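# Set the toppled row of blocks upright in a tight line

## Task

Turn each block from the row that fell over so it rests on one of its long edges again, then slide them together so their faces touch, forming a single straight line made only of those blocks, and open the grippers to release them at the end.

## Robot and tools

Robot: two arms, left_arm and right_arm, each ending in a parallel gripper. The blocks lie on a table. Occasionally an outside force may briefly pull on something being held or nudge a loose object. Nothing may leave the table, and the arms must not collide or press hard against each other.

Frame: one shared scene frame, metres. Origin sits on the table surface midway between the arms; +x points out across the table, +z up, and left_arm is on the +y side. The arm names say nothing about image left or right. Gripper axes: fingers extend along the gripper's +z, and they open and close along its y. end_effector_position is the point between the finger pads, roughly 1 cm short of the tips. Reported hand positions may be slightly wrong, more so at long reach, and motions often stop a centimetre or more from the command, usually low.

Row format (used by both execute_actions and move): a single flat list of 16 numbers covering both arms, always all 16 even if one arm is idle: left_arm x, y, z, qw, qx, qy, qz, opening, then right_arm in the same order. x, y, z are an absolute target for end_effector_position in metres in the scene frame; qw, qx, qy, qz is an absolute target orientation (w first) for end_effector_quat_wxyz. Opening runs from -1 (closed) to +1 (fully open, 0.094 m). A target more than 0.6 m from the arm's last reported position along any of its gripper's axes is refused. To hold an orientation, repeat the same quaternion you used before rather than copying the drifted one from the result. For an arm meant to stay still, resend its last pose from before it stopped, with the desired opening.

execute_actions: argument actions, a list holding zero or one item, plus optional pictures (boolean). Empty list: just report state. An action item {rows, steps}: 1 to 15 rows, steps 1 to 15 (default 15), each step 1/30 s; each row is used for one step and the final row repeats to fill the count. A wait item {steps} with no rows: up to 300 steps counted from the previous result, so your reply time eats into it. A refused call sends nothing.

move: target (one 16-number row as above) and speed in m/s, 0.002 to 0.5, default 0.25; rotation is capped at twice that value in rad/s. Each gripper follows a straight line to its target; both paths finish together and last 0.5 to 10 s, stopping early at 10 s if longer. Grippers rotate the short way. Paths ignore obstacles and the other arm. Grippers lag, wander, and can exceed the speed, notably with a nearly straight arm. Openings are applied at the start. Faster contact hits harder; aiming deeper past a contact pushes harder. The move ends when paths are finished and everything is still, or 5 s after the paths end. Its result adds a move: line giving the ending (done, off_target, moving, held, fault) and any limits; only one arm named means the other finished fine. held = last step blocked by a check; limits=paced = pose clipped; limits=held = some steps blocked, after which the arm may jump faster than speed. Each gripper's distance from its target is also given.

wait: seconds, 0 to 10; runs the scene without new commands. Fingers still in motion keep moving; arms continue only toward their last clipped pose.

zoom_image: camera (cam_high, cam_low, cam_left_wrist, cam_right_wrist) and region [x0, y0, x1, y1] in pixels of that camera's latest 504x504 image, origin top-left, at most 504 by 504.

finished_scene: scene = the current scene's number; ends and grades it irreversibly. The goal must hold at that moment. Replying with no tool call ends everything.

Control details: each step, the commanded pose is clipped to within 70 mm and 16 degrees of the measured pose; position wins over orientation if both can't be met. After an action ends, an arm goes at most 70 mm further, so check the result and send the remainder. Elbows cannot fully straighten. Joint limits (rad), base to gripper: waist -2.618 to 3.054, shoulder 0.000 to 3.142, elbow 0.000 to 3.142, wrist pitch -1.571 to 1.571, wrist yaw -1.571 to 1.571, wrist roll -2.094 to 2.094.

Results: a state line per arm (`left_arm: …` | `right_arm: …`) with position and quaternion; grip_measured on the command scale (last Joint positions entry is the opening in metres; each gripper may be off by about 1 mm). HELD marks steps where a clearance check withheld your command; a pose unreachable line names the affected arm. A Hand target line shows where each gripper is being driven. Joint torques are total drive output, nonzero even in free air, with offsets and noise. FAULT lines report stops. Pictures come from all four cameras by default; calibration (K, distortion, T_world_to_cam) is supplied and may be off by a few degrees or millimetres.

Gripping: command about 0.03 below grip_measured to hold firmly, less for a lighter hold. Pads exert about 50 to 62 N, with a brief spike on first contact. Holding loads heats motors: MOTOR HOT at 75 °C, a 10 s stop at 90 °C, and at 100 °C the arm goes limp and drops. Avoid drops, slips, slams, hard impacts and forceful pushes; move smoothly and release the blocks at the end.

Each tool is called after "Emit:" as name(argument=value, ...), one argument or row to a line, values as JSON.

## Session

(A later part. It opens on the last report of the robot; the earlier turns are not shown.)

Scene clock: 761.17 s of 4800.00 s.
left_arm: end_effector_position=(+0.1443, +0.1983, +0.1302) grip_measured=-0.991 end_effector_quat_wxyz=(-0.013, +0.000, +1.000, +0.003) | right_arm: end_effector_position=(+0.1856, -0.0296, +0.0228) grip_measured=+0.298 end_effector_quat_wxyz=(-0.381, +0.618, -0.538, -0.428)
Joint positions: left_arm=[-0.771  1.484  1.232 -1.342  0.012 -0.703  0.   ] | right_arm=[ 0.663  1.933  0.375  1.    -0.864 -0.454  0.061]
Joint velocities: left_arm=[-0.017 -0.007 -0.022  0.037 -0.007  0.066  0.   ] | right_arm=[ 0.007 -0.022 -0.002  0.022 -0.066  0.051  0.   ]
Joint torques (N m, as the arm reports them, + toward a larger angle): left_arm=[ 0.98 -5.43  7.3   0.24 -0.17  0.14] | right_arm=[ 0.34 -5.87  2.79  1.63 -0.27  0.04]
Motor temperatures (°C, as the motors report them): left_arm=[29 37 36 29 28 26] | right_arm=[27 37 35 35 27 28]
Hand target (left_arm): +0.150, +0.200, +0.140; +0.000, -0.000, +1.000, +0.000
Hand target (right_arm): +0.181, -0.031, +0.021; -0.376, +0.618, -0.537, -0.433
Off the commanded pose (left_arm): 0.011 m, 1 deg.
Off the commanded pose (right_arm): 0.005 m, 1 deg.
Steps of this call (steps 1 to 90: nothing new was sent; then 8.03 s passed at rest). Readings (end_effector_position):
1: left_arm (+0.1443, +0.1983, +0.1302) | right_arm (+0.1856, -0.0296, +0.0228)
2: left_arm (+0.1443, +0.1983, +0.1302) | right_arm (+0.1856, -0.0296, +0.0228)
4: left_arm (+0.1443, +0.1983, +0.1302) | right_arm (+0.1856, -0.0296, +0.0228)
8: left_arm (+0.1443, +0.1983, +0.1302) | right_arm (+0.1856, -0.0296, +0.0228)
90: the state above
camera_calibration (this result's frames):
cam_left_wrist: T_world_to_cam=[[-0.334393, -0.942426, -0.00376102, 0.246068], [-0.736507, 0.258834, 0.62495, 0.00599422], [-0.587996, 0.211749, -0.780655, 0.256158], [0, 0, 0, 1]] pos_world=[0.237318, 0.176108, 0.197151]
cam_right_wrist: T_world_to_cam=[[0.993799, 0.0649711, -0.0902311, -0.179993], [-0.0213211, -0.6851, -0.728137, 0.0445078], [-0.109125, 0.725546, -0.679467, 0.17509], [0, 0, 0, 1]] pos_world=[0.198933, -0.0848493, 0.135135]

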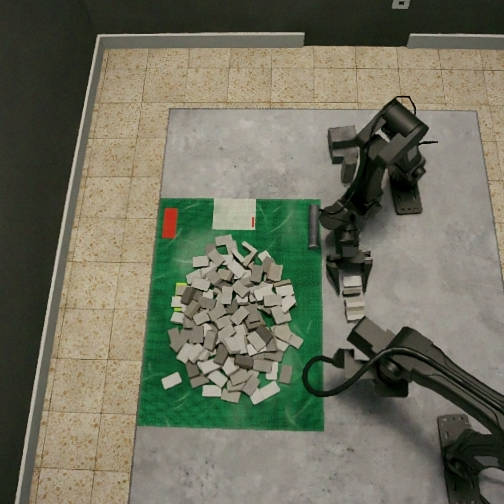

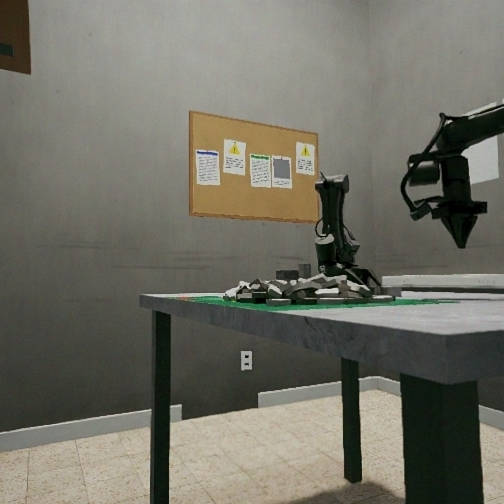

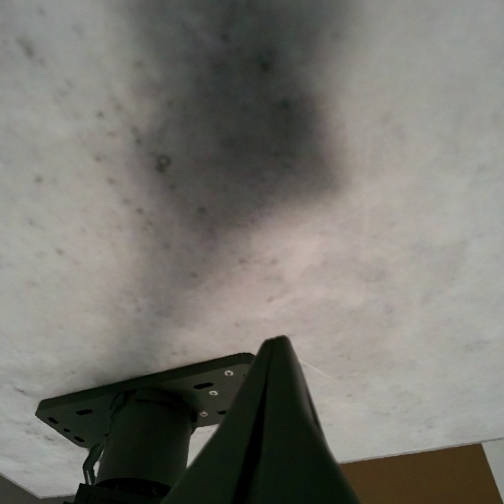

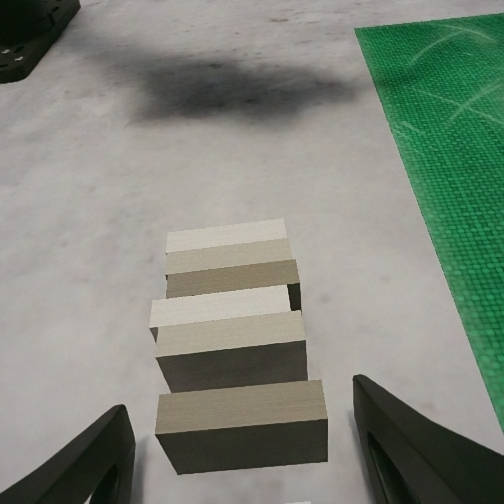

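Emit:
move(
  target=[0.15,0.20,0.14,0,0,1,0,-1, 0.187,-0.04,0.075,0.3763,-0.6183,0.5375,0.4329,0.5],
  speed=0.1,
)

Scene clock: 765.37 s of 4800.00 s.
left_arm: end_effector_position=(+0.1443, +0.1983, +0.1302) grip_measured=-0.991 end_effector_quat_wxyz=(-0.013, +0.000, +1.000, +0.003) | right_arm: end_effector_position=(+0.1795, -0.0448, +0.0596) grip_measured=+0.498 end_effector_quat_wxyz=(-0.356, +0.615, -0.555, -0.433)
Joint positions: left_arm=[-0.771  1.484  1.232 -1.342  0.012 -0.703  0.   ] | right_arm=[ 0.63   1.633  0.375  0.623 -0.895 -0.476  0.07 ]
Joint velocities: left_arm=[ 0.012 -0.012 -0.002 -0.007 -0.051  0.007 -0.001] | right_arm=[-0.002  0.002 -0.007  0.066  0.007 -0.007 -0.   ]
Joint torques (N m, as the arm reports them, + toward a larger angle): left_arm=[ 1.06 -5.46  7.31  0.24 -0.16  0.16] | right_arm=[-0.6  -7.3   7.35  1.35 -0.35 -0.15]
Motor temperatures (°C, as the motors report them): left_arm=[29 37 36 29 28 26] | right_arm=[27 37 35 35 27 28]
Hand target (left_arm): +0.150, +0.200, +0.140; +0.000, -0.000, +1.000, +0.000
Hand target (right_arm): +0.187, -0.040, +0.075; -0.376, +0.619, -0.537, -0.432
Off the commanded pose (left_arm): 0.011 m, 1 deg.
Off the commanded pose (right_arm): 0.018 m, 3 deg.
move: off_target (left_arm, right_arm)
camera_calibration (this result's frames):
cam_left_wrist: T_world_to_cam=[[-0.334393, -0.942426, -0.00376102, 0.246068], [-0.736507, 0.258834, 0.62495, 0.00599422], [-0.587996, 0.211749, -0.780655, 0.256158], [0, 0, 0, 1]] pos_world=[0.237318, 0.176108, 0.197151]
cam_right_wrist: T_world_to_cam=[[0.988196, 0.0614936, -0.140308, -0.165796], [-0.0552909, -0.710988, -0.701027, 0.0641079], [-0.142866, 0.70051, -0.699196, 0.216595], [0, 0, 0, 1]] pos_world=[0.198328, -0.0959515, 0.173121]

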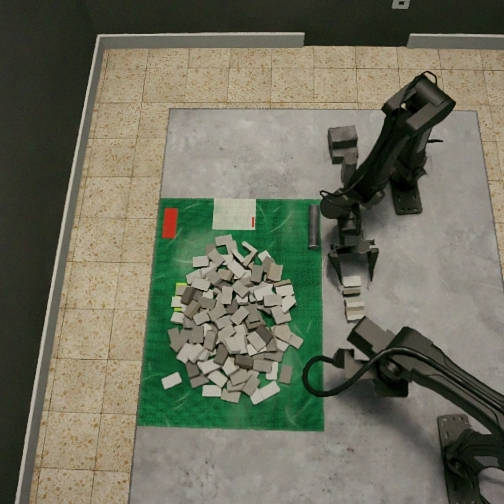

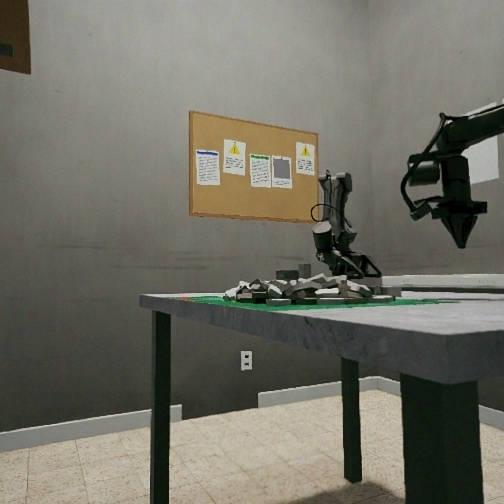

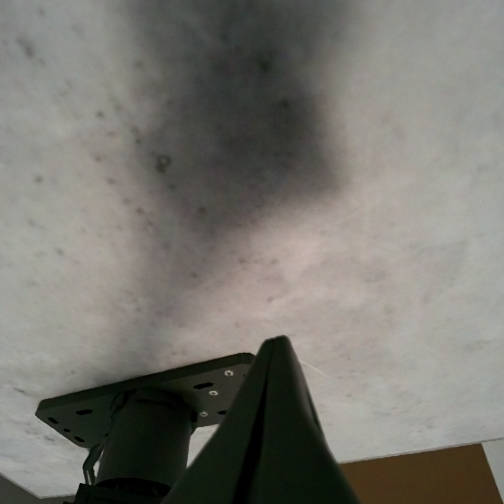

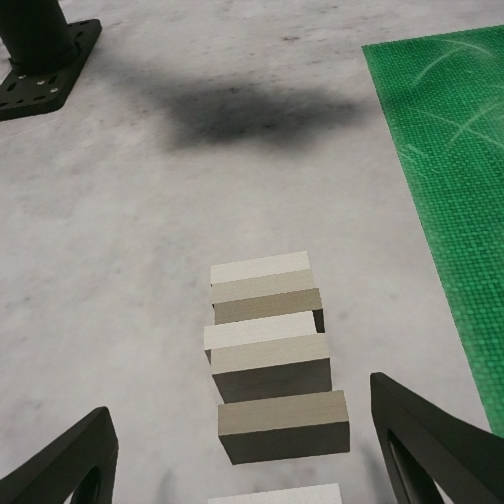

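Now rotate to vertical above G.

Emit:
move(
  target=[0.15,0.20,0.14,0,0,1,0,-1, 0.188,-0.058,0.085,0,-0.7547,0.6561,0,0.5],
  speed=0.12,
)

Scene clock: 772.30 s of 4800.00 s.
left_arm: end_effector_position=(+0.1443, +0.1983, +0.1302) grip_measured=-0.991 end_effector_quat_wxyz=(-0.013, +0.000, +1.000, +0.003) | right_arm: end_effector_position=(+0.1864, -0.0645, +0.0784) grip_measured=+0.498 end_effector_quat_wxyz=(+0.006, +0.761, -0.649, -0.001)
Joint positions: left_arm=[-0.771  1.484  1.232 -1.342  0.012 -0.703  0.   ] | right_arm=[ 0.999  1.822  1.392 -1.153 -0.004 -0.64   0.07 ]
Joint velocities: left_arm=[ 0.002  0.017 -0.002 -0.066  0.037  0.022 -0.001] | right_arm=[-0.017 -0.002  0.032 -0.081  0.022  0.007  0.001]
Joint torques (N m, as the arm reports them, + toward a larger angle): left_arm=[ 1.05 -5.45  7.28  0.23 -0.15  0.16] | right_arm=[ 0.74 -7.32  9.35  0.16  0.03  0.07]
Motor temperatures (°C, as the motors report them): left_arm=[29 37 36 29 28 26] | right_arm=[27 37 37 35 27 28]
Hand target (left_arm): +0.150, +0.200, +0.140; +0.000, -0.000, +1.000, +0.000
Hand target (right_arm): +0.188, -0.058, +0.085; -0.001, +0.760, -0.650, +0.000
Off the commanded pose (left_arm): 0.011 m, 1 deg.
Off the commanded pose (right_arm): 0.009 m, 1 deg.
move: off_target (left_arm)
camera_calibration (this result's frames):
cam_left_wrist: T_world_to_cam=[[-0.334393, -0.942426, -0.00376102, 0.246068], [-0.736507, 0.258834, 0.62495, 0.00599422], [-0.587996, 0.211749, -0.780655, 0.256158], [0, 0, 0, 1]] pos_world=[0.237318, 0.176108, 0.197151]
cam_right_wrist: T_world_to_cam=[[0.998974, 0.0418241, 0.0173473, -0.184415], [0.031665, -0.919163, 0.392603, -0.0517986], [0.0323652, -0.391651, -0.919544, 0.158692], [0, 0, 0, 1]] pos_world=[0.18073, 0.0222537, 0.16946]

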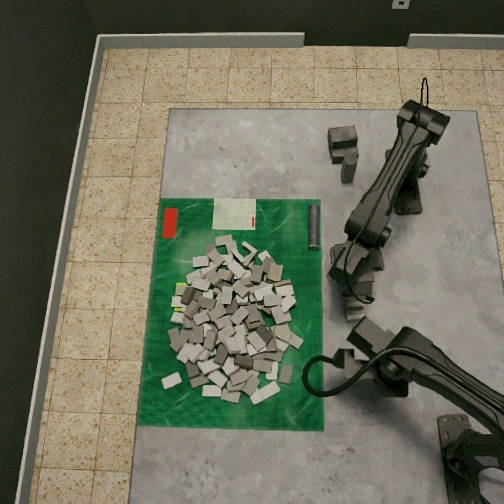

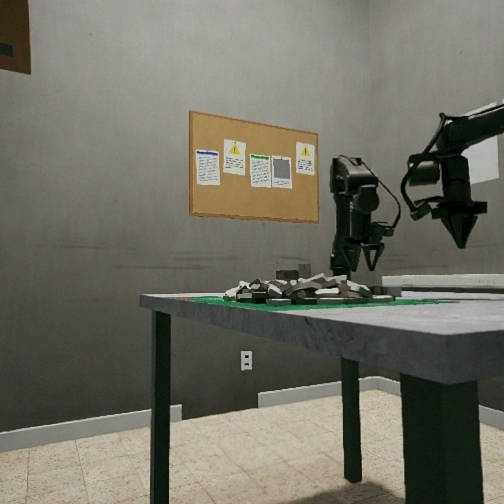

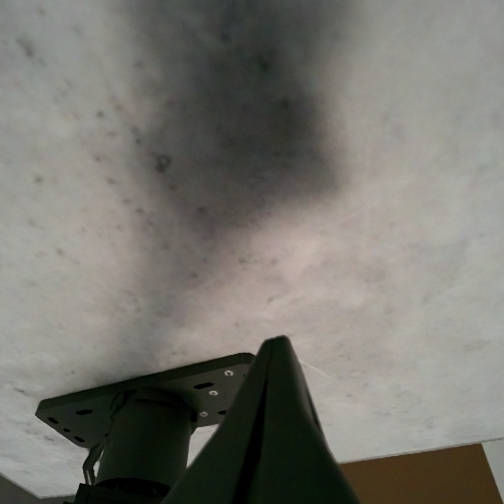

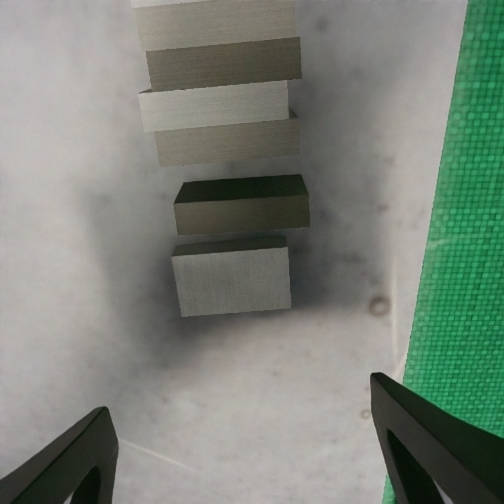

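Emit:
move(
  target=[0.15,0.20,0.14,0,0,1,0,-1, 0.184,-0.052,0.035,0,-0.7547,0.6561,0,0.5],
  speed=0.08,
)

Scene clock: 785.20 s of 4800.00 s.
left_arm: end_effector_position=(+0.1443, +0.1983, +0.1302) grip_measured=-0.991 end_effector_quat_wxyz=(-0.013, +0.000, +1.000, +0.003) | right_arm: end_effector_position=(+0.1862, -0.0532, +0.0387) grip_measured=+0.498 end_effector_quat_wxyz=(+0.001, +0.756, -0.655, -0.001)
Joint positions: left_arm=[-0.771  1.484  1.232 -1.342  0.012 -0.703  0.   ] | right_arm=[ 1.015  1.889  1.316 -1.    -0.003 -0.606  0.07 ]
Joint velocities: left_arm=[ 0.007  0.002  0.012 -0.022 -0.007  0.022 -0.001] | right_arm=[-0.017  0.002 -0.002  0.037  0.007  0.022  0.001]
Joint torques (N m, as the arm reports them, + toward a larger angle): left_arm=[ 1.12 -5.37  7.34  0.23 -0.18  0.13] | right_arm=[ 0.7  -8.09  5.36  0.43  0.04  0.06]
Motor temperatures (°C, as the motors report them): left_arm=[29 37 36 29 28 26] | right_arm=[27 37 38 33 27 28]
Hand target (left_arm): +0.150, +0.200, +0.140; +0.000, -0.000, +1.000, +0.000
Hand target (right_arm): +0.184, -0.052, +0.035; -0.000, +0.755, -0.656, -0.000
Off the commanded pose (left_arm): 0.011 m, 1 deg.
Off the commanded pose (right_arm): 0.004 m, 0 deg.
After step 90, 8.83 s passed at rest.
move: off_target (left_arm)
camera_calibration (this result's frames):
cam_left_wrist: T_world_to_cam=[[-0.334393, -0.942426, -0.00376102, 0.246068], [-0.736507, 0.258834, 0.62495, 0.00599422], [-0.587996, 0.211749, -0.780655, 0.256158], [0, 0, 0, 1]] pos_world=[0.237318, 0.176108, 0.197151]
cam_right_wrist: T_world_to_cam=[[0.999431, 0.0248988, 0.0227663, -0.185163], [0.0142059, -0.922633, 0.385418, -0.0224425], [0.0306014, -0.384875, -0.922461, 0.127428], [0, 0, 0, 1]] pos_world=[0.181477, 0.0329481, 0.130413]

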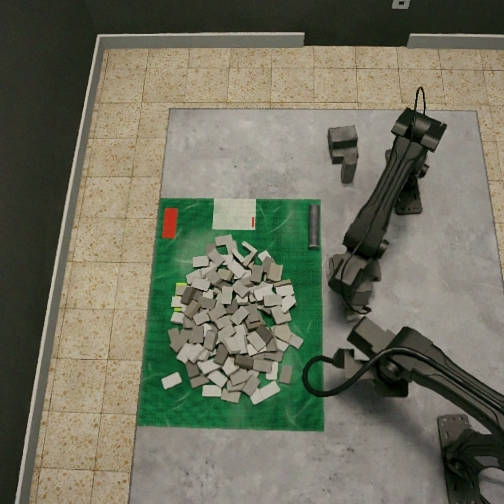

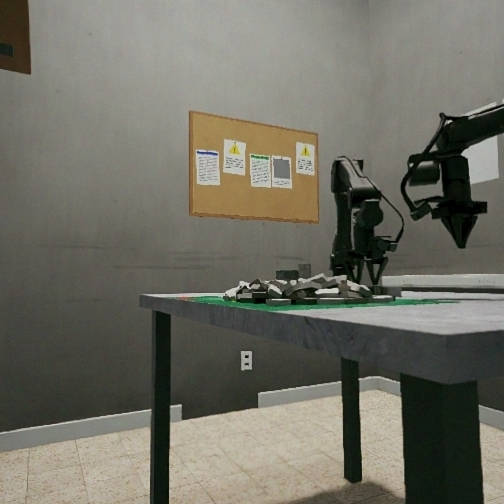

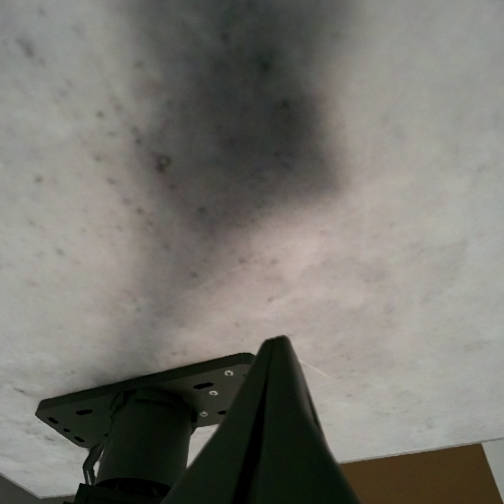

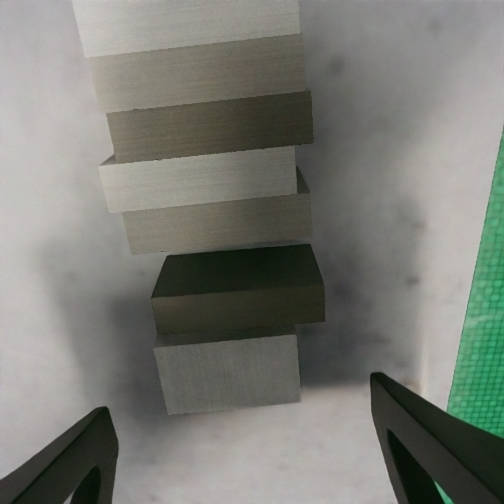

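Emit:
move(
  target=[0.15,0.20,0.14,0,0,1,0,-1, 0.180,-0.056,0.012,0,-0.7547,0.6561,0,0.5],
  speed=0.04,
)

Scene clock: 796.40 s of 4800.00 s.
left_arm: end_effector_position=(+0.1443, +0.1983, +0.1302) grip_measured=-0.991 end_effector_quat_wxyz=(-0.013, +0.000, +1.000, +0.003) | right_arm: end_effector_position=(+0.1824, -0.0564, +0.0168) grip_measured=+0.498 end_effector_quat_wxyz=(+0.000, +0.756, -0.655, -0.002)
Joint positions: left_arm=[-0.771  1.484  1.232 -1.342  0.012 -0.703  0.   ] | right_arm=[ 1.021  1.901  1.239 -0.908 -0.003 -0.601  0.07 ]
Joint velocities: left_arm=[ 0.002 -0.012  0.012 -0.022 -0.037 -0.081 -0.   ] | right_arm=[-0.007  0.012  0.027  0.022  0.007 -0.066 -0.002]
Joint torques (N m, as the arm reports them, + toward a larger angle): left_arm=[ 1.12 -5.43  7.25  0.24 -0.17  0.13] | right_arm=[ 0.76 -7.79  5.02  0.49  0.02  0.11]
Motor temperatures (°C, as the motors report them): left_arm=[29 37 36 29 27 26] | right_arm=[27 38 37 33 27 28]
Hand target (left_arm): +0.150, +0.200, +0.140; +0.000, -0.000, +1.000, +0.000
Hand target (right_arm): +0.180, -0.056, +0.012; +0.000, +0.755, -0.656, -0.000
Off the commanded pose (left_arm): 0.011 m, 1 deg.
Off the commanded pose (right_arm): 0.005 m, 0 deg.
After step 90, 7.10 s passed at rest.
move: off_target (left_arm)
camera_calibration (this result's frames):
cam_left_wrist: T_world_to_cam=[[-0.334393, -0.942426, -0.00376102, 0.246068], [-0.736507, 0.258834, 0.62495, 0.00599422], [-0.587996, 0.211749, -0.780655, 0.256158], [0, 0, 0, 1]] pos_world=[0.237318, 0.176108, 0.197151]
cam_right_wrist: T_world_to_cam=[[0.999403, 0.0248433, 0.0240076, -0.180836], [0.0137513, -0.923544, 0.383245, -0.0168404], [0.0316932, -0.382686, -0.923335, 0.105984], [0, 0, 0, 1]] pos_world=[0.177601, 0.0294983, 0.108654]

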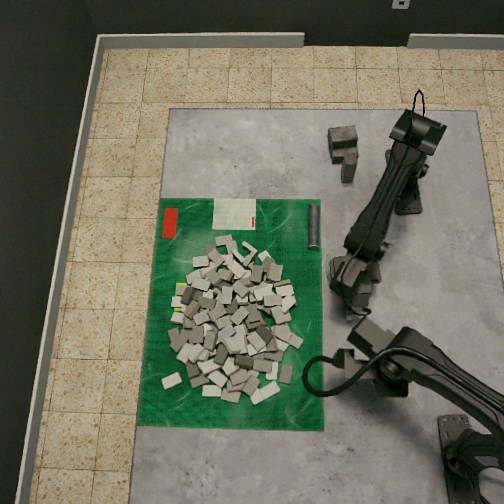

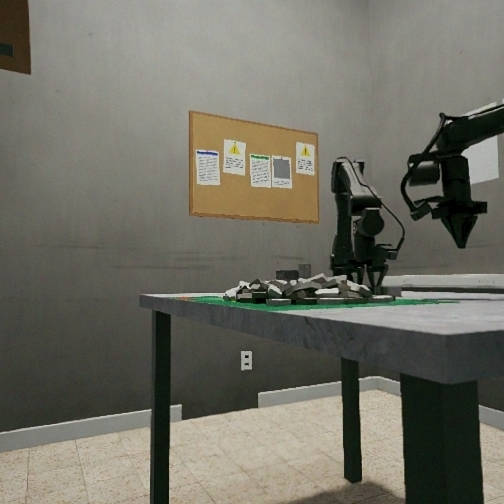

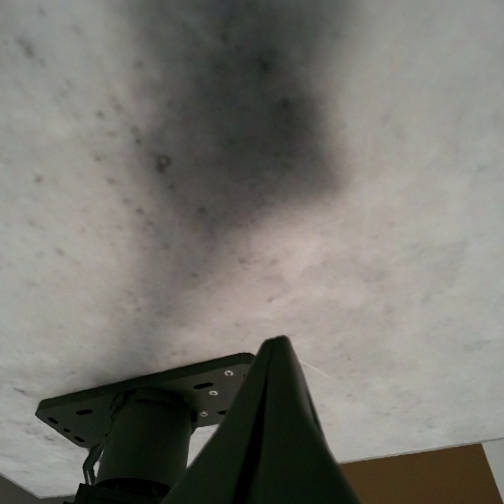

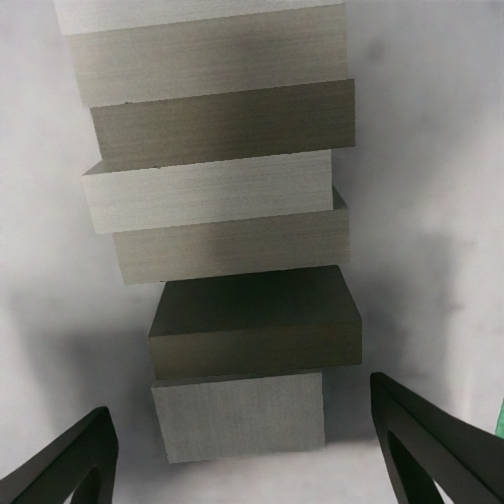

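Emit:
execute_actions(
  actions=[
    {"rows":[[0.15,0.20,0.14,0,0,1,0,-1, 0.180,-0.056,0.012,0,-0.7547,0.6561,0,0.4],[0.15,0.20,0.14,0,0,1,0,-1, 0.180,-0.056,0.012,0,-0.7547,0.6561,0,0.3],[0.15,0.20,0.14,0,0,1,0,-1, 0.180,-0.056,0.012,0,-0.7547,0.6561,0,0.2],[0.15,0.20,0.14,0,0,1,0,-1, 0.180,-0.056,0.012,0,-0.7547,0.6561,0,0.1],[0.15,0.20,0.14,0,0,1,0,-1, 0.180,-0.056,0.012,0,-0.7547,0.6561,0,0.03],[0.15,0.20,0.14,0,0,1,0,-1, 0.180,-0.056,0.012,0,-0.7547,0.6561,0,-0.03],[0.15,0.20,0.14,0,0,1,0,-1, 0.180,-0.056,0.012,0,-0.7547,0.6561,0,-0.07],[0.15,0.20,0.14,0,0,1,0,-1, 0.180,-0.056,0.012,0,-0.7547,0.6561,0,-0.09],[0.15,0.20,0.14,0,0,1,0,-1, 0.180,-0.056,0.012,0,-0.7547,0.6561,0,-0.105],[0.15,0.20,0.14,0,0,1,0,-1, 0.180,-0.056,0.012,0,-0.7547,0.6561,0,-0.12],[0.15,0.20,0.14,0,0,1,0,-1, 0.180,-0.056,0.012,0,-0.7547,0.6561,0,-0.13],[0.15,0.20,0.14,0,0,1,0,-1, 0.180,-0.056,0.012,0,-0.7547,0.6561,0,-0.14],[0.15,0.20,0.14,0,0,1,0,-1, 0.180,-0.056,0.012,0,-0.7547,0.6561,0,-0.15],[0.15,0.20,0.14,0,0,1,0,-1, 0.180,-0.056,0.012,0,-0.7547,0.6561,0,-0.155]],"steps":15},
  ],
  pictures=false,
)

Emit:
move(
  target=[0.15,0.20,0.14,0,0,1,0,-1, 0.182,-0.056,0.075,0,-0.7547,0.6561,0,-0.155],
  speed=0.06,
)

Scene clock: 804.27 s of 4800.00 s.
left_arm: end_effector_position=(+0.1443, +0.1983, +0.1302) grip_measured=-0.991 end_effector_quat_wxyz=(-0.013, +0.000, +1.000, +0.003) | right_arm: end_effector_position=(+0.1827, -0.0559, +0.0168) grip_measured=-0.123 end_effector_quat_wxyz=(-0.001, +0.755, -0.655, -0.002)
Joint positions: left_arm=[-0.771  1.484  1.232 -1.342  0.012 -0.703  0.   ] | right_arm=[ 1.021  1.901  1.239 -0.906 -0.003 -0.6    0.041]
Joint velocities: left_arm=[-0.007  0.007  0.007  0.022  0.022  0.051 -0.   ] | right_arm=[-0.007 -0.032  0.007 -0.051 -0.007  0.007 -0.001]
Joint torques (N m, as the arm reports them, + toward a larger angle): left_arm=[ 1.08 -5.44  7.24  0.24 -0.18  0.15] | right_arm=[ 0.71 -7.82  4.98  0.46  0.02  0.09]
Motor temperatures (°C, as the motors report them): left_arm=[29 37 36 29 27 26] | right_arm=[27 38 36 32 27 28]
Hand target (left_arm): +0.150, +0.200, +0.140; +0.000, -0.000, +1.000, +0.000
Hand target (right_arm): +0.180, -0.056, +0.012; +0.000, +0.755, -0.656, -0.000
Off the commanded pose (left_arm): 0.011 m, 1 deg.
Off the commanded pose (right_arm): 0.005 m, 0 deg.
Steps of this call (steps 1 to 90: nothing new was sent; then 4.37 s passed at rest; steps 91 to 105: all 15 steps of this action). Readings (end_effector_position):
91: left_arm (+0.1443, +0.1983, +0.1302) | right_arm (+0.1826, -0.0560, +0.0168)
92: left_arm (+0.1443, +0.1983, +0.1302) | right_arm (+0.1826, -0.0560, +0.0168)
94: left_arm (+0.1443, +0.1983, +0.1302) | right_arm (+0.1826, -0.0560, +0.0168)
98: left_arm (+0.1443, +0.1983, +0.1302) | right_arm (+0.1826, -0.0560, +0.0168)
105: the state above

Scene clock: 805.97 s of 4800.00 s.
left_arm: end_effector_position=(+0.1443, +0.1983, +0.1302) grip_measured=-0.991 end_effector_quat_wxyz=(-0.013, +0.000, +1.000, +0.003) | right_arm: end_effector_position=(+0.1784, -0.0646, +0.0559) grip_measured=-0.123 end_effector_quat_wxyz=(+0.026, +0.755, -0.655, +0.005)
Joint positions: left_arm=[-0.771  1.484  1.232 -1.342  0.012 -0.703  0.   ] | right_arm=[ 1.021  1.866  1.356 -1.113 -0.003 -0.6    0.041]
Joint velocities: left_arm=[-0.002 -0.012 -0.002 -0.022 -0.081 -0.022  0.   ] | right_arm=[-0.012 -0.012 -0.022  0.081 -0.051 -0.007 -0.001]
Joint torques (N m, as the arm reports them, + toward a larger angle): left_arm=[ 1.05 -5.5   7.24  0.25 -0.17  0.16] | right_arm=[  0.38 -10.7    9.12   0.04   0.02   0.03]
Motor temperatures (°C, as the motors report them): left_arm=[29 37 36 29 27 26] | right_arm=[27 38 37 32 27 28]
Hand target (left_arm): +0.150, +0.200, +0.140; +0.000, -0.000, +1.000, +0.000
Hand target (right_arm): +0.182, -0.056, +0.075; -0.000, +0.755, -0.656, -0.000
Off the commanded pose (left_arm): 0.011 m, 1 deg.
Off the commanded pose (right_arm): 0.021 m, 3 deg.
move: off_target (left_arm, right_arm)
camera_calibration (this result's frames):
cam_left_wrist: T_world_to_cam=[[-0.334393, -0.942426, -0.00376102, 0.246068], [-0.736507, 0.258834, 0.62495, 0.00599422], [-0.587996, 0.211749, -0.780655, 0.256158], [0, 0, 0, 1]] pos_world=[0.237318, 0.176108, 0.197151]
cam_right_wrist: T_world_to_cam=[[0.999687, 0.0250176, -0.000813969, -0.176173], [0.0229741, -0.904153, 0.42659, -0.0421698], [0.00993629, -0.426475, -0.904445, 0.139077], [0, 0, 0, 1]] pos_world=[0.175705, 0.0255924, 0.143634]

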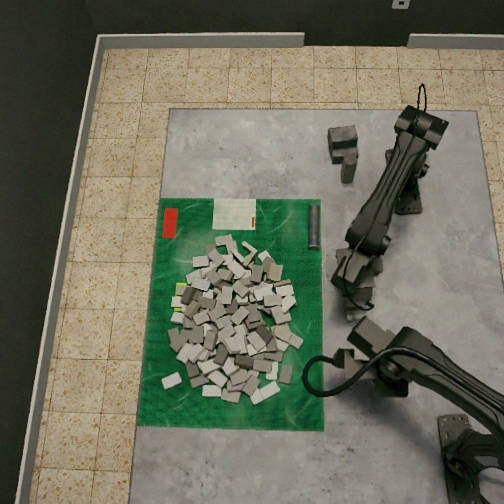

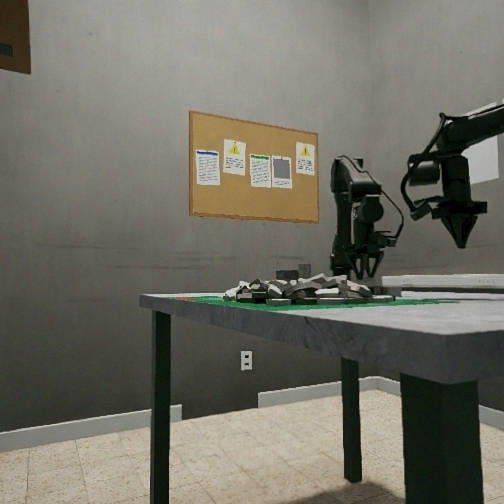

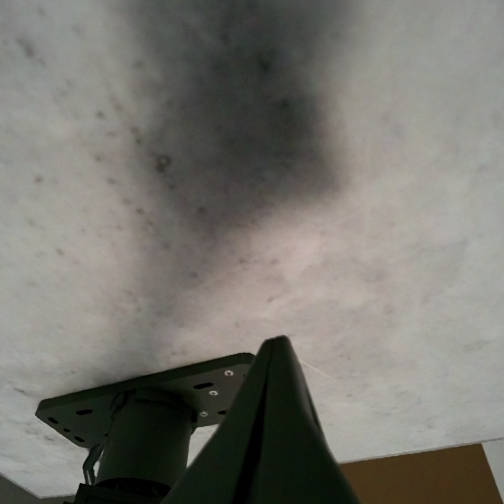

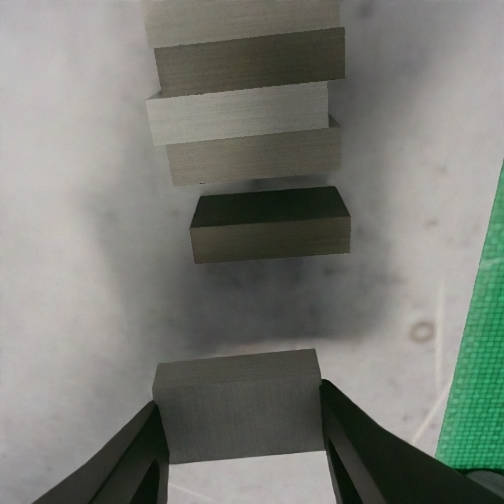

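Emit:
move(
  target=[0.15,0.20,0.14,0,0,1,0,-1, 0.186,-0.055,0.075,0.3763,-0.6183,0.5375,0.4329,-0.155],
  speed=0.1,
)

Scene clock: 830.30 s of 4800.00 s.
left_arm: end_effector_position=(+0.1443, +0.1983, +0.1302) grip_measured=-0.991 end_effector_quat_wxyz=(-0.013, +0.000, +1.000, +0.003) | right_arm: end_effector_position=(+0.1883, -0.0538, +0.0757) grip_measured=-0.123 end_effector_quat_wxyz=(-0.379, +0.618, -0.546, -0.420)
Joint positions: left_arm=[-0.771  1.484  1.232 -1.342  0.012 -0.703  0.   ] | right_arm=[ 0.585  1.541  0.377  0.537 -0.909 -0.53   0.041]
Joint velocities: left_arm=[-0.007 -0.017  0.002 -0.037 -0.022  0.007 -0.001] | right_arm=[-0.007  0.007 -0.017  0.066  0.066  0.007  0.002]
Joint torques (N m, as the arm reports them, + toward a larger angle): left_arm=[ 1.06 -5.44  7.3   0.25 -0.17  0.14] | right_arm=[-0.6  -3.84  4.4   1.76 -0.46  0.06]
Motor temperatures (°C, as the motors report them): left_arm=[29 37 36 29 27 26] | right_arm=[27 40 37 32 27 28]
Hand target (left_arm): +0.150, +0.200, +0.140; +0.000, -0.000, +1.000, +0.000
Hand target (right_arm): +0.186, -0.056, +0.076; -0.379, +0.614, -0.544, -0.429
Off the commanded pose (left_arm): 0.011 m, 1 deg.
Off the commanded pose (right_arm): 0.003 m, 2 deg.
After step 90, 14.40 s passed at rest.
move: off_target (left_arm)
camera_calibration (this result's frames):
cam_left_wrist: T_world_to_cam=[[-0.334393, -0.942426, -0.00376102, 0.246068], [-0.736507, 0.258834, 0.62495, 0.00599422], [-0.587996, 0.211749, -0.780655, 0.256158], [0, 0, 0, 1]] pos_world=[0.237318, 0.176108, 0.197151]
cam_right_wrist: T_world_to_cam=[[0.994779, 0.0493715, -0.0893112, -0.177463], [-0.0296488, -0.6976, -0.715874, 0.0664415], [-0.0976473, 0.714784, -0.692494, 0.227211], [0, 0, 0, 1]] pos_world=[0.200693, -0.107295, 0.189056]

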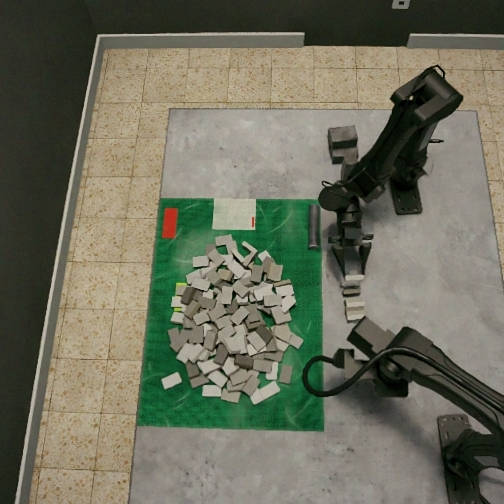

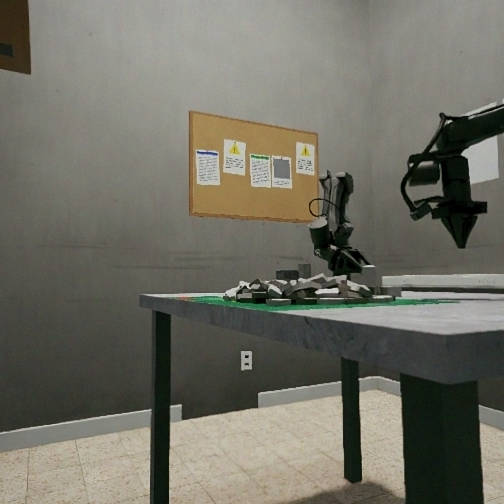

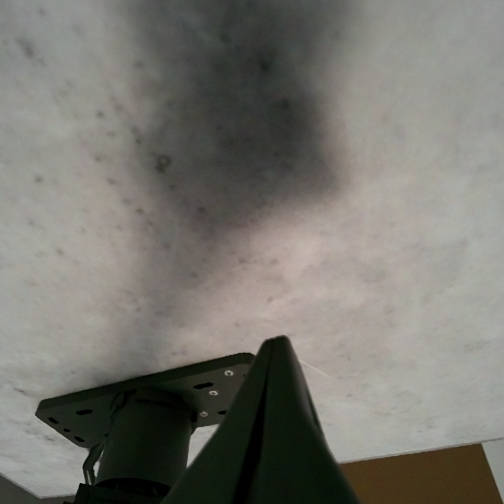

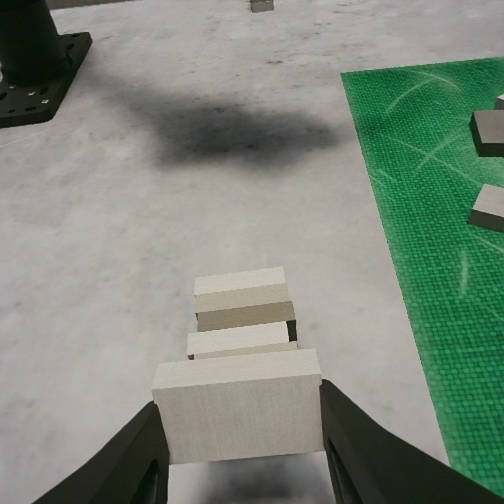

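Emit:
move(
  target=[0.15,0.20,0.14,0,0,1,0,-1, 0.185,-0.048,0.030,0.3763,-0.6183,0.5375,0.4329,-0.155],
  speed=0.05,
)

Scene clock: 834.40 s of 4800.00 s.
left_arm: end_effector_position=(+0.1443, +0.1983, +0.1302) grip_measured=-0.991 end_effector_quat_wxyz=(-0.013, +0.000, +1.000, +0.003) | right_arm: end_effector_position=(+0.1950, -0.0470, +0.0307) grip_measured=-0.123 end_effector_quat_wxyz=(-0.383, +0.618, -0.544, -0.420)
Joint positions: left_arm=[-0.771  1.484  1.232 -1.342  0.012 -0.703  0.   ] | right_arm=[ 0.59   1.844  0.36   0.874 -0.905 -0.52   0.041]
Joint velocities: left_arm=[-0.007 -0.002 -0.007  0.022  0.037 -0.051  0.001] | right_arm=[-0.012 -0.002  0.012 -0.022 -0.007 -0.022  0.001]
Joint torques (N m, as the arm reports them, + toward a larger angle): left_arm=[ 1.11 -5.43  7.28  0.24 -0.18  0.15] | right_arm=[ 0.81 -4.9   2.36  1.78 -0.45  0.09]
Motor temperatures (°C, as the motors report them): left_arm=[29 37 37 29 27 26] | right_arm=[27 39 37 33 27 28]
Hand target (left_arm): +0.150, +0.200, +0.140; +0.000, -0.000, +1.000, +0.000
Hand target (right_arm): +0.185, -0.048, +0.029; -0.376, +0.618, -0.538, -0.433
Off the commanded pose (left_arm): 0.011 m, 1 deg.
Off the commanded pose (right_arm): 0.010 m, 2 deg.
move: off_target (left_arm)
camera_calibration (this result's frames):
cam_left_wrist: T_world_to_cam=[[-0.334393, -0.942426, -0.00376102, 0.246068], [-0.736507, 0.258834, 0.62495, 0.00599422], [-0.587996, 0.211749, -0.780655, 0.256158], [0, 0, 0, 1]] pos_world=[0.237318, 0.176108, 0.197151]
cam_right_wrist: T_world_to_cam=[[0.995335, 0.0489619, -0.0831291, -0.188735], [-0.0262387, -0.691791, -0.721621, 0.0389553], [-0.0928399, 0.720436, -0.687279, 0.190915], [0, 0, 0, 1]] pos_world=[0.206601, -0.101353, 0.143634]

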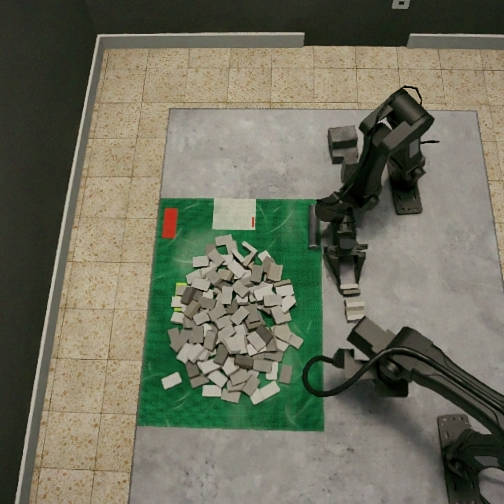

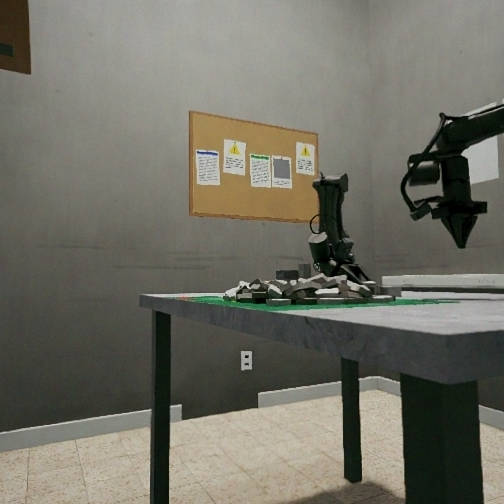

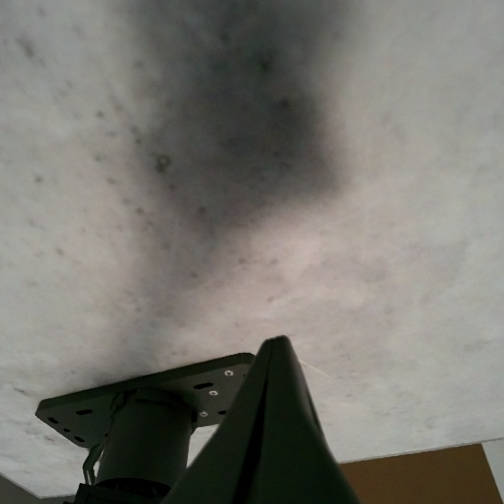

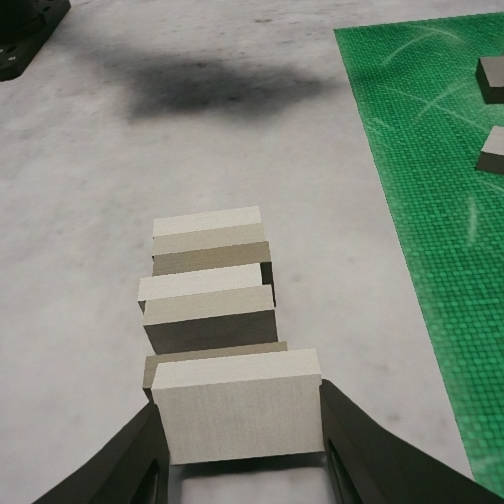

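Emit:
move(
  target=[0.15,0.20,0.14,0,0,1,0,-1, 0.177,-0.048,0.029,0.3763,-0.6183,0.5375,0.4329,-0.155],
  speed=0.03,
)

Scene clock: 837.10 s of 4800.00 s.
left_arm: end_effector_position=(+0.1443, +0.1983, +0.1302) grip_measured=-0.991 end_effector_quat_wxyz=(-0.013, +0.000, +1.000, +0.003) | right_arm: end_effector_position=(+0.1837, -0.0474, +0.0291) grip_measured=-0.123 end_effector_quat_wxyz=(-0.378, +0.618, -0.542, -0.425)
Joint positions: left_arm=[-0.771  1.484  1.232 -1.342  0.012 -0.703  0.   ] | right_arm=[ 0.614  1.844  0.33   0.913 -0.898 -0.5    0.041]
Joint velocities: left_arm=[-0.012 -0.012 -0.002  0.051 -0.022  0.007 -0.   ] | right_arm=[ 0.007 -0.007  0.012 -0.022  0.022 -0.007  0.001]
Joint torques (N m, as the arm reports them, + toward a larger angle): left_arm=[ 1.04 -5.43  7.29  0.24 -0.17  0.14] | right_arm=[ 0.76 -4.97  2.4   1.8  -0.32  0.08]
Motor temperatures (°C, as the motors report them): left_arm=[29 37 37 29 27 26] | right_arm=[27 38 36 34 27 28]
Hand target (left_arm): +0.150, +0.200, +0.140; +0.000, -0.000, +1.000, +0.000
Hand target (right_arm): +0.177, -0.048, +0.029; -0.376, +0.618, -0.537, -0.433
Off the commanded pose (left_arm): 0.011 m, 1 deg.
Off the commanded pose (right_arm): 0.007 m, 1 deg.
move: off_target (left_arm)
camera_calibration (this result's frames):
cam_left_wrist: T_world_to_cam=[[-0.334393, -0.942426, -0.00376102, 0.246068], [-0.736507, 0.258834, 0.62495, 0.00599422], [-0.587996, 0.211749, -0.780655, 0.256158], [0, 0, 0, 1]] pos_world=[0.237318, 0.176108, 0.197151]
cam_right_wrist: T_world_to_cam=[[0.99386, 0.0599345, -0.0930041, -0.176523], [-0.0258291, -0.691673, -0.721749, 0.0371612], [-0.107586, 0.71972, -0.685878, 0.191764], [0, 0, 0, 1]] pos_world=[0.19703, -0.101733, 0.14193]

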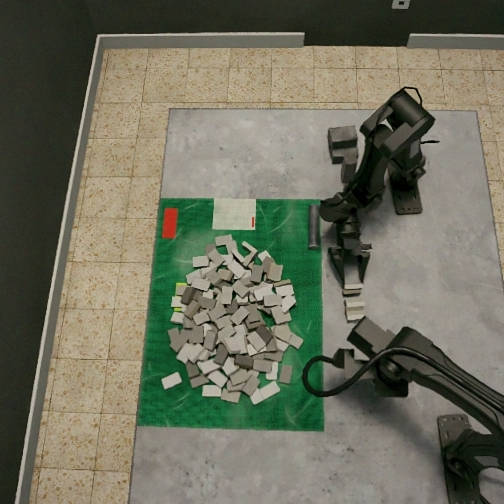

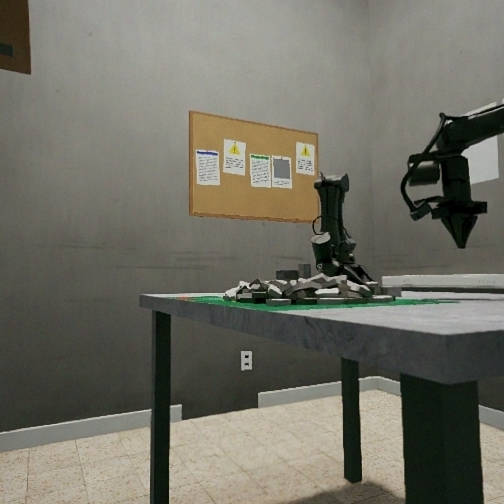

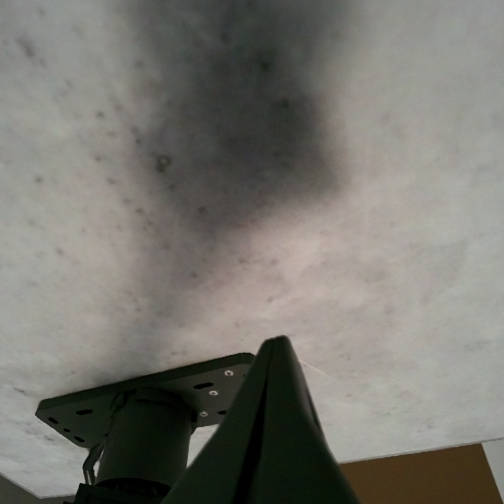

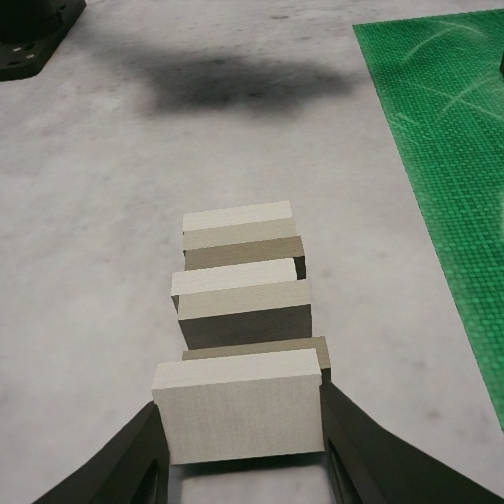

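Emit:
move(
  target=[0.15,0.20,0.14,0,0,1,0,-1, 0.1835,-0.048,0.026,0.3763,-0.6183,0.5375,0.4329,-0.155],
  speed=0.02,
)

Scene clock: 840.83 s of 4800.00 s.
left_arm: end_effector_position=(+0.1443, +0.1983, +0.1302) grip_measured=-0.991 end_effector_quat_wxyz=(-0.013, +0.000, +1.000, +0.003) | right_arm: end_effector_position=(+0.1822, -0.0485, +0.0231) grip_measured=-0.123 end_effector_quat_wxyz=(-0.370, +0.617, -0.547, -0.427)
Joint positions: left_arm=[-0.771  1.484  1.232 -1.342  0.012 -0.703  0.   ] | right_arm=[ 0.614  1.867  0.33   0.918 -0.9   -0.497  0.041]
Joint velocities: left_arm=[-0.007 -0.017  0.002 -0.051  0.051 -0.066  0.   ] | right_arm=[-0.017  0.002 -0.012  0.037 -0.007  0.081  0.001]
Joint torques (N m, as the arm reports them, + toward a larger angle): left_arm=[ 1.11 -5.43  7.3   0.24 -0.17  0.15] | right_arm=[-0.63 -4.91  4.    1.68 -0.44 -0.09]
Motor temperatures (°C, as the motors report them): left_arm=[29 37 37 29 27 26] | right_arm=[27 38 36 34 27 28]
Hand target (left_arm): +0.150, +0.200, +0.140; +0.000, -0.000, +1.000, +0.000
Hand target (right_arm): +0.183, -0.048, +0.026; -0.376, +0.618, -0.538, -0.432
Off the commanded pose (left_arm): 0.011 m, 1 deg.
Off the commanded pose (right_arm): 0.003 m, 1 deg.
move: off_target (left_arm)
camera_calibration (this result's frames):
cam_left_wrist: T_world_to_cam=[[-0.334393, -0.942426, -0.00376102, 0.246068], [-0.736507, 0.258834, 0.62495, 0.00599422], [-0.587996, 0.211749, -0.780655, 0.256158], [0, 0, 0, 1]] pos_world=[0.237318, 0.176108, 0.197151]
cam_right_wrist: T_world_to_cam=[[0.992144, 0.0592006, -0.110203, -0.174858], [-0.0374594, -0.699921, -0.713237, 0.0336089], [-0.119357, 0.711763, -0.692205, 0.190166], [0, 0, 0, 1]] pos_world=[0.197441, -0.101478, 0.136335]

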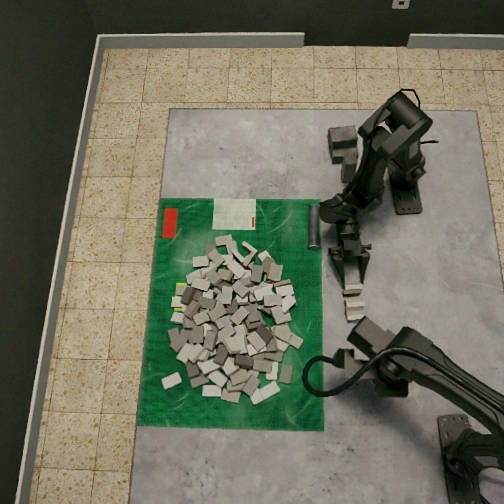

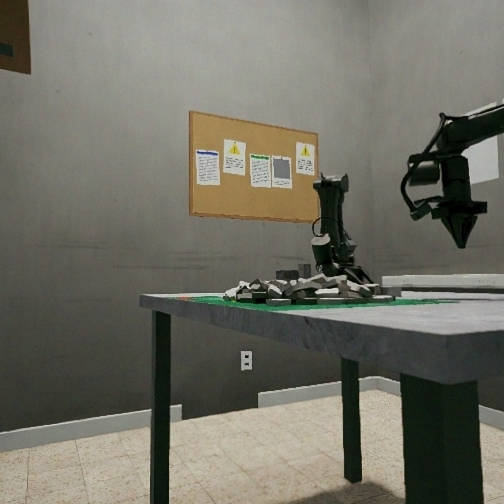

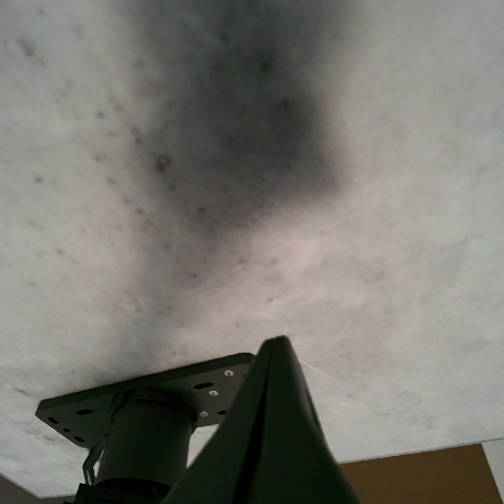

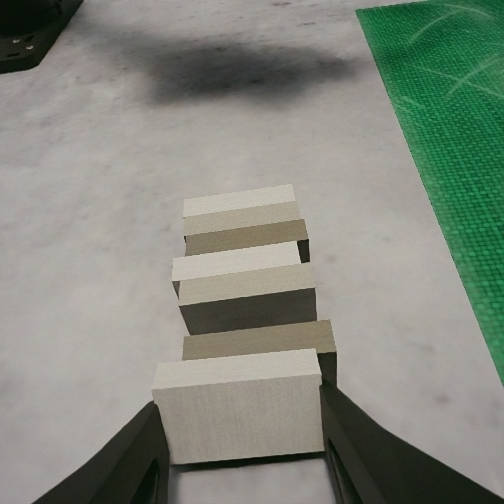

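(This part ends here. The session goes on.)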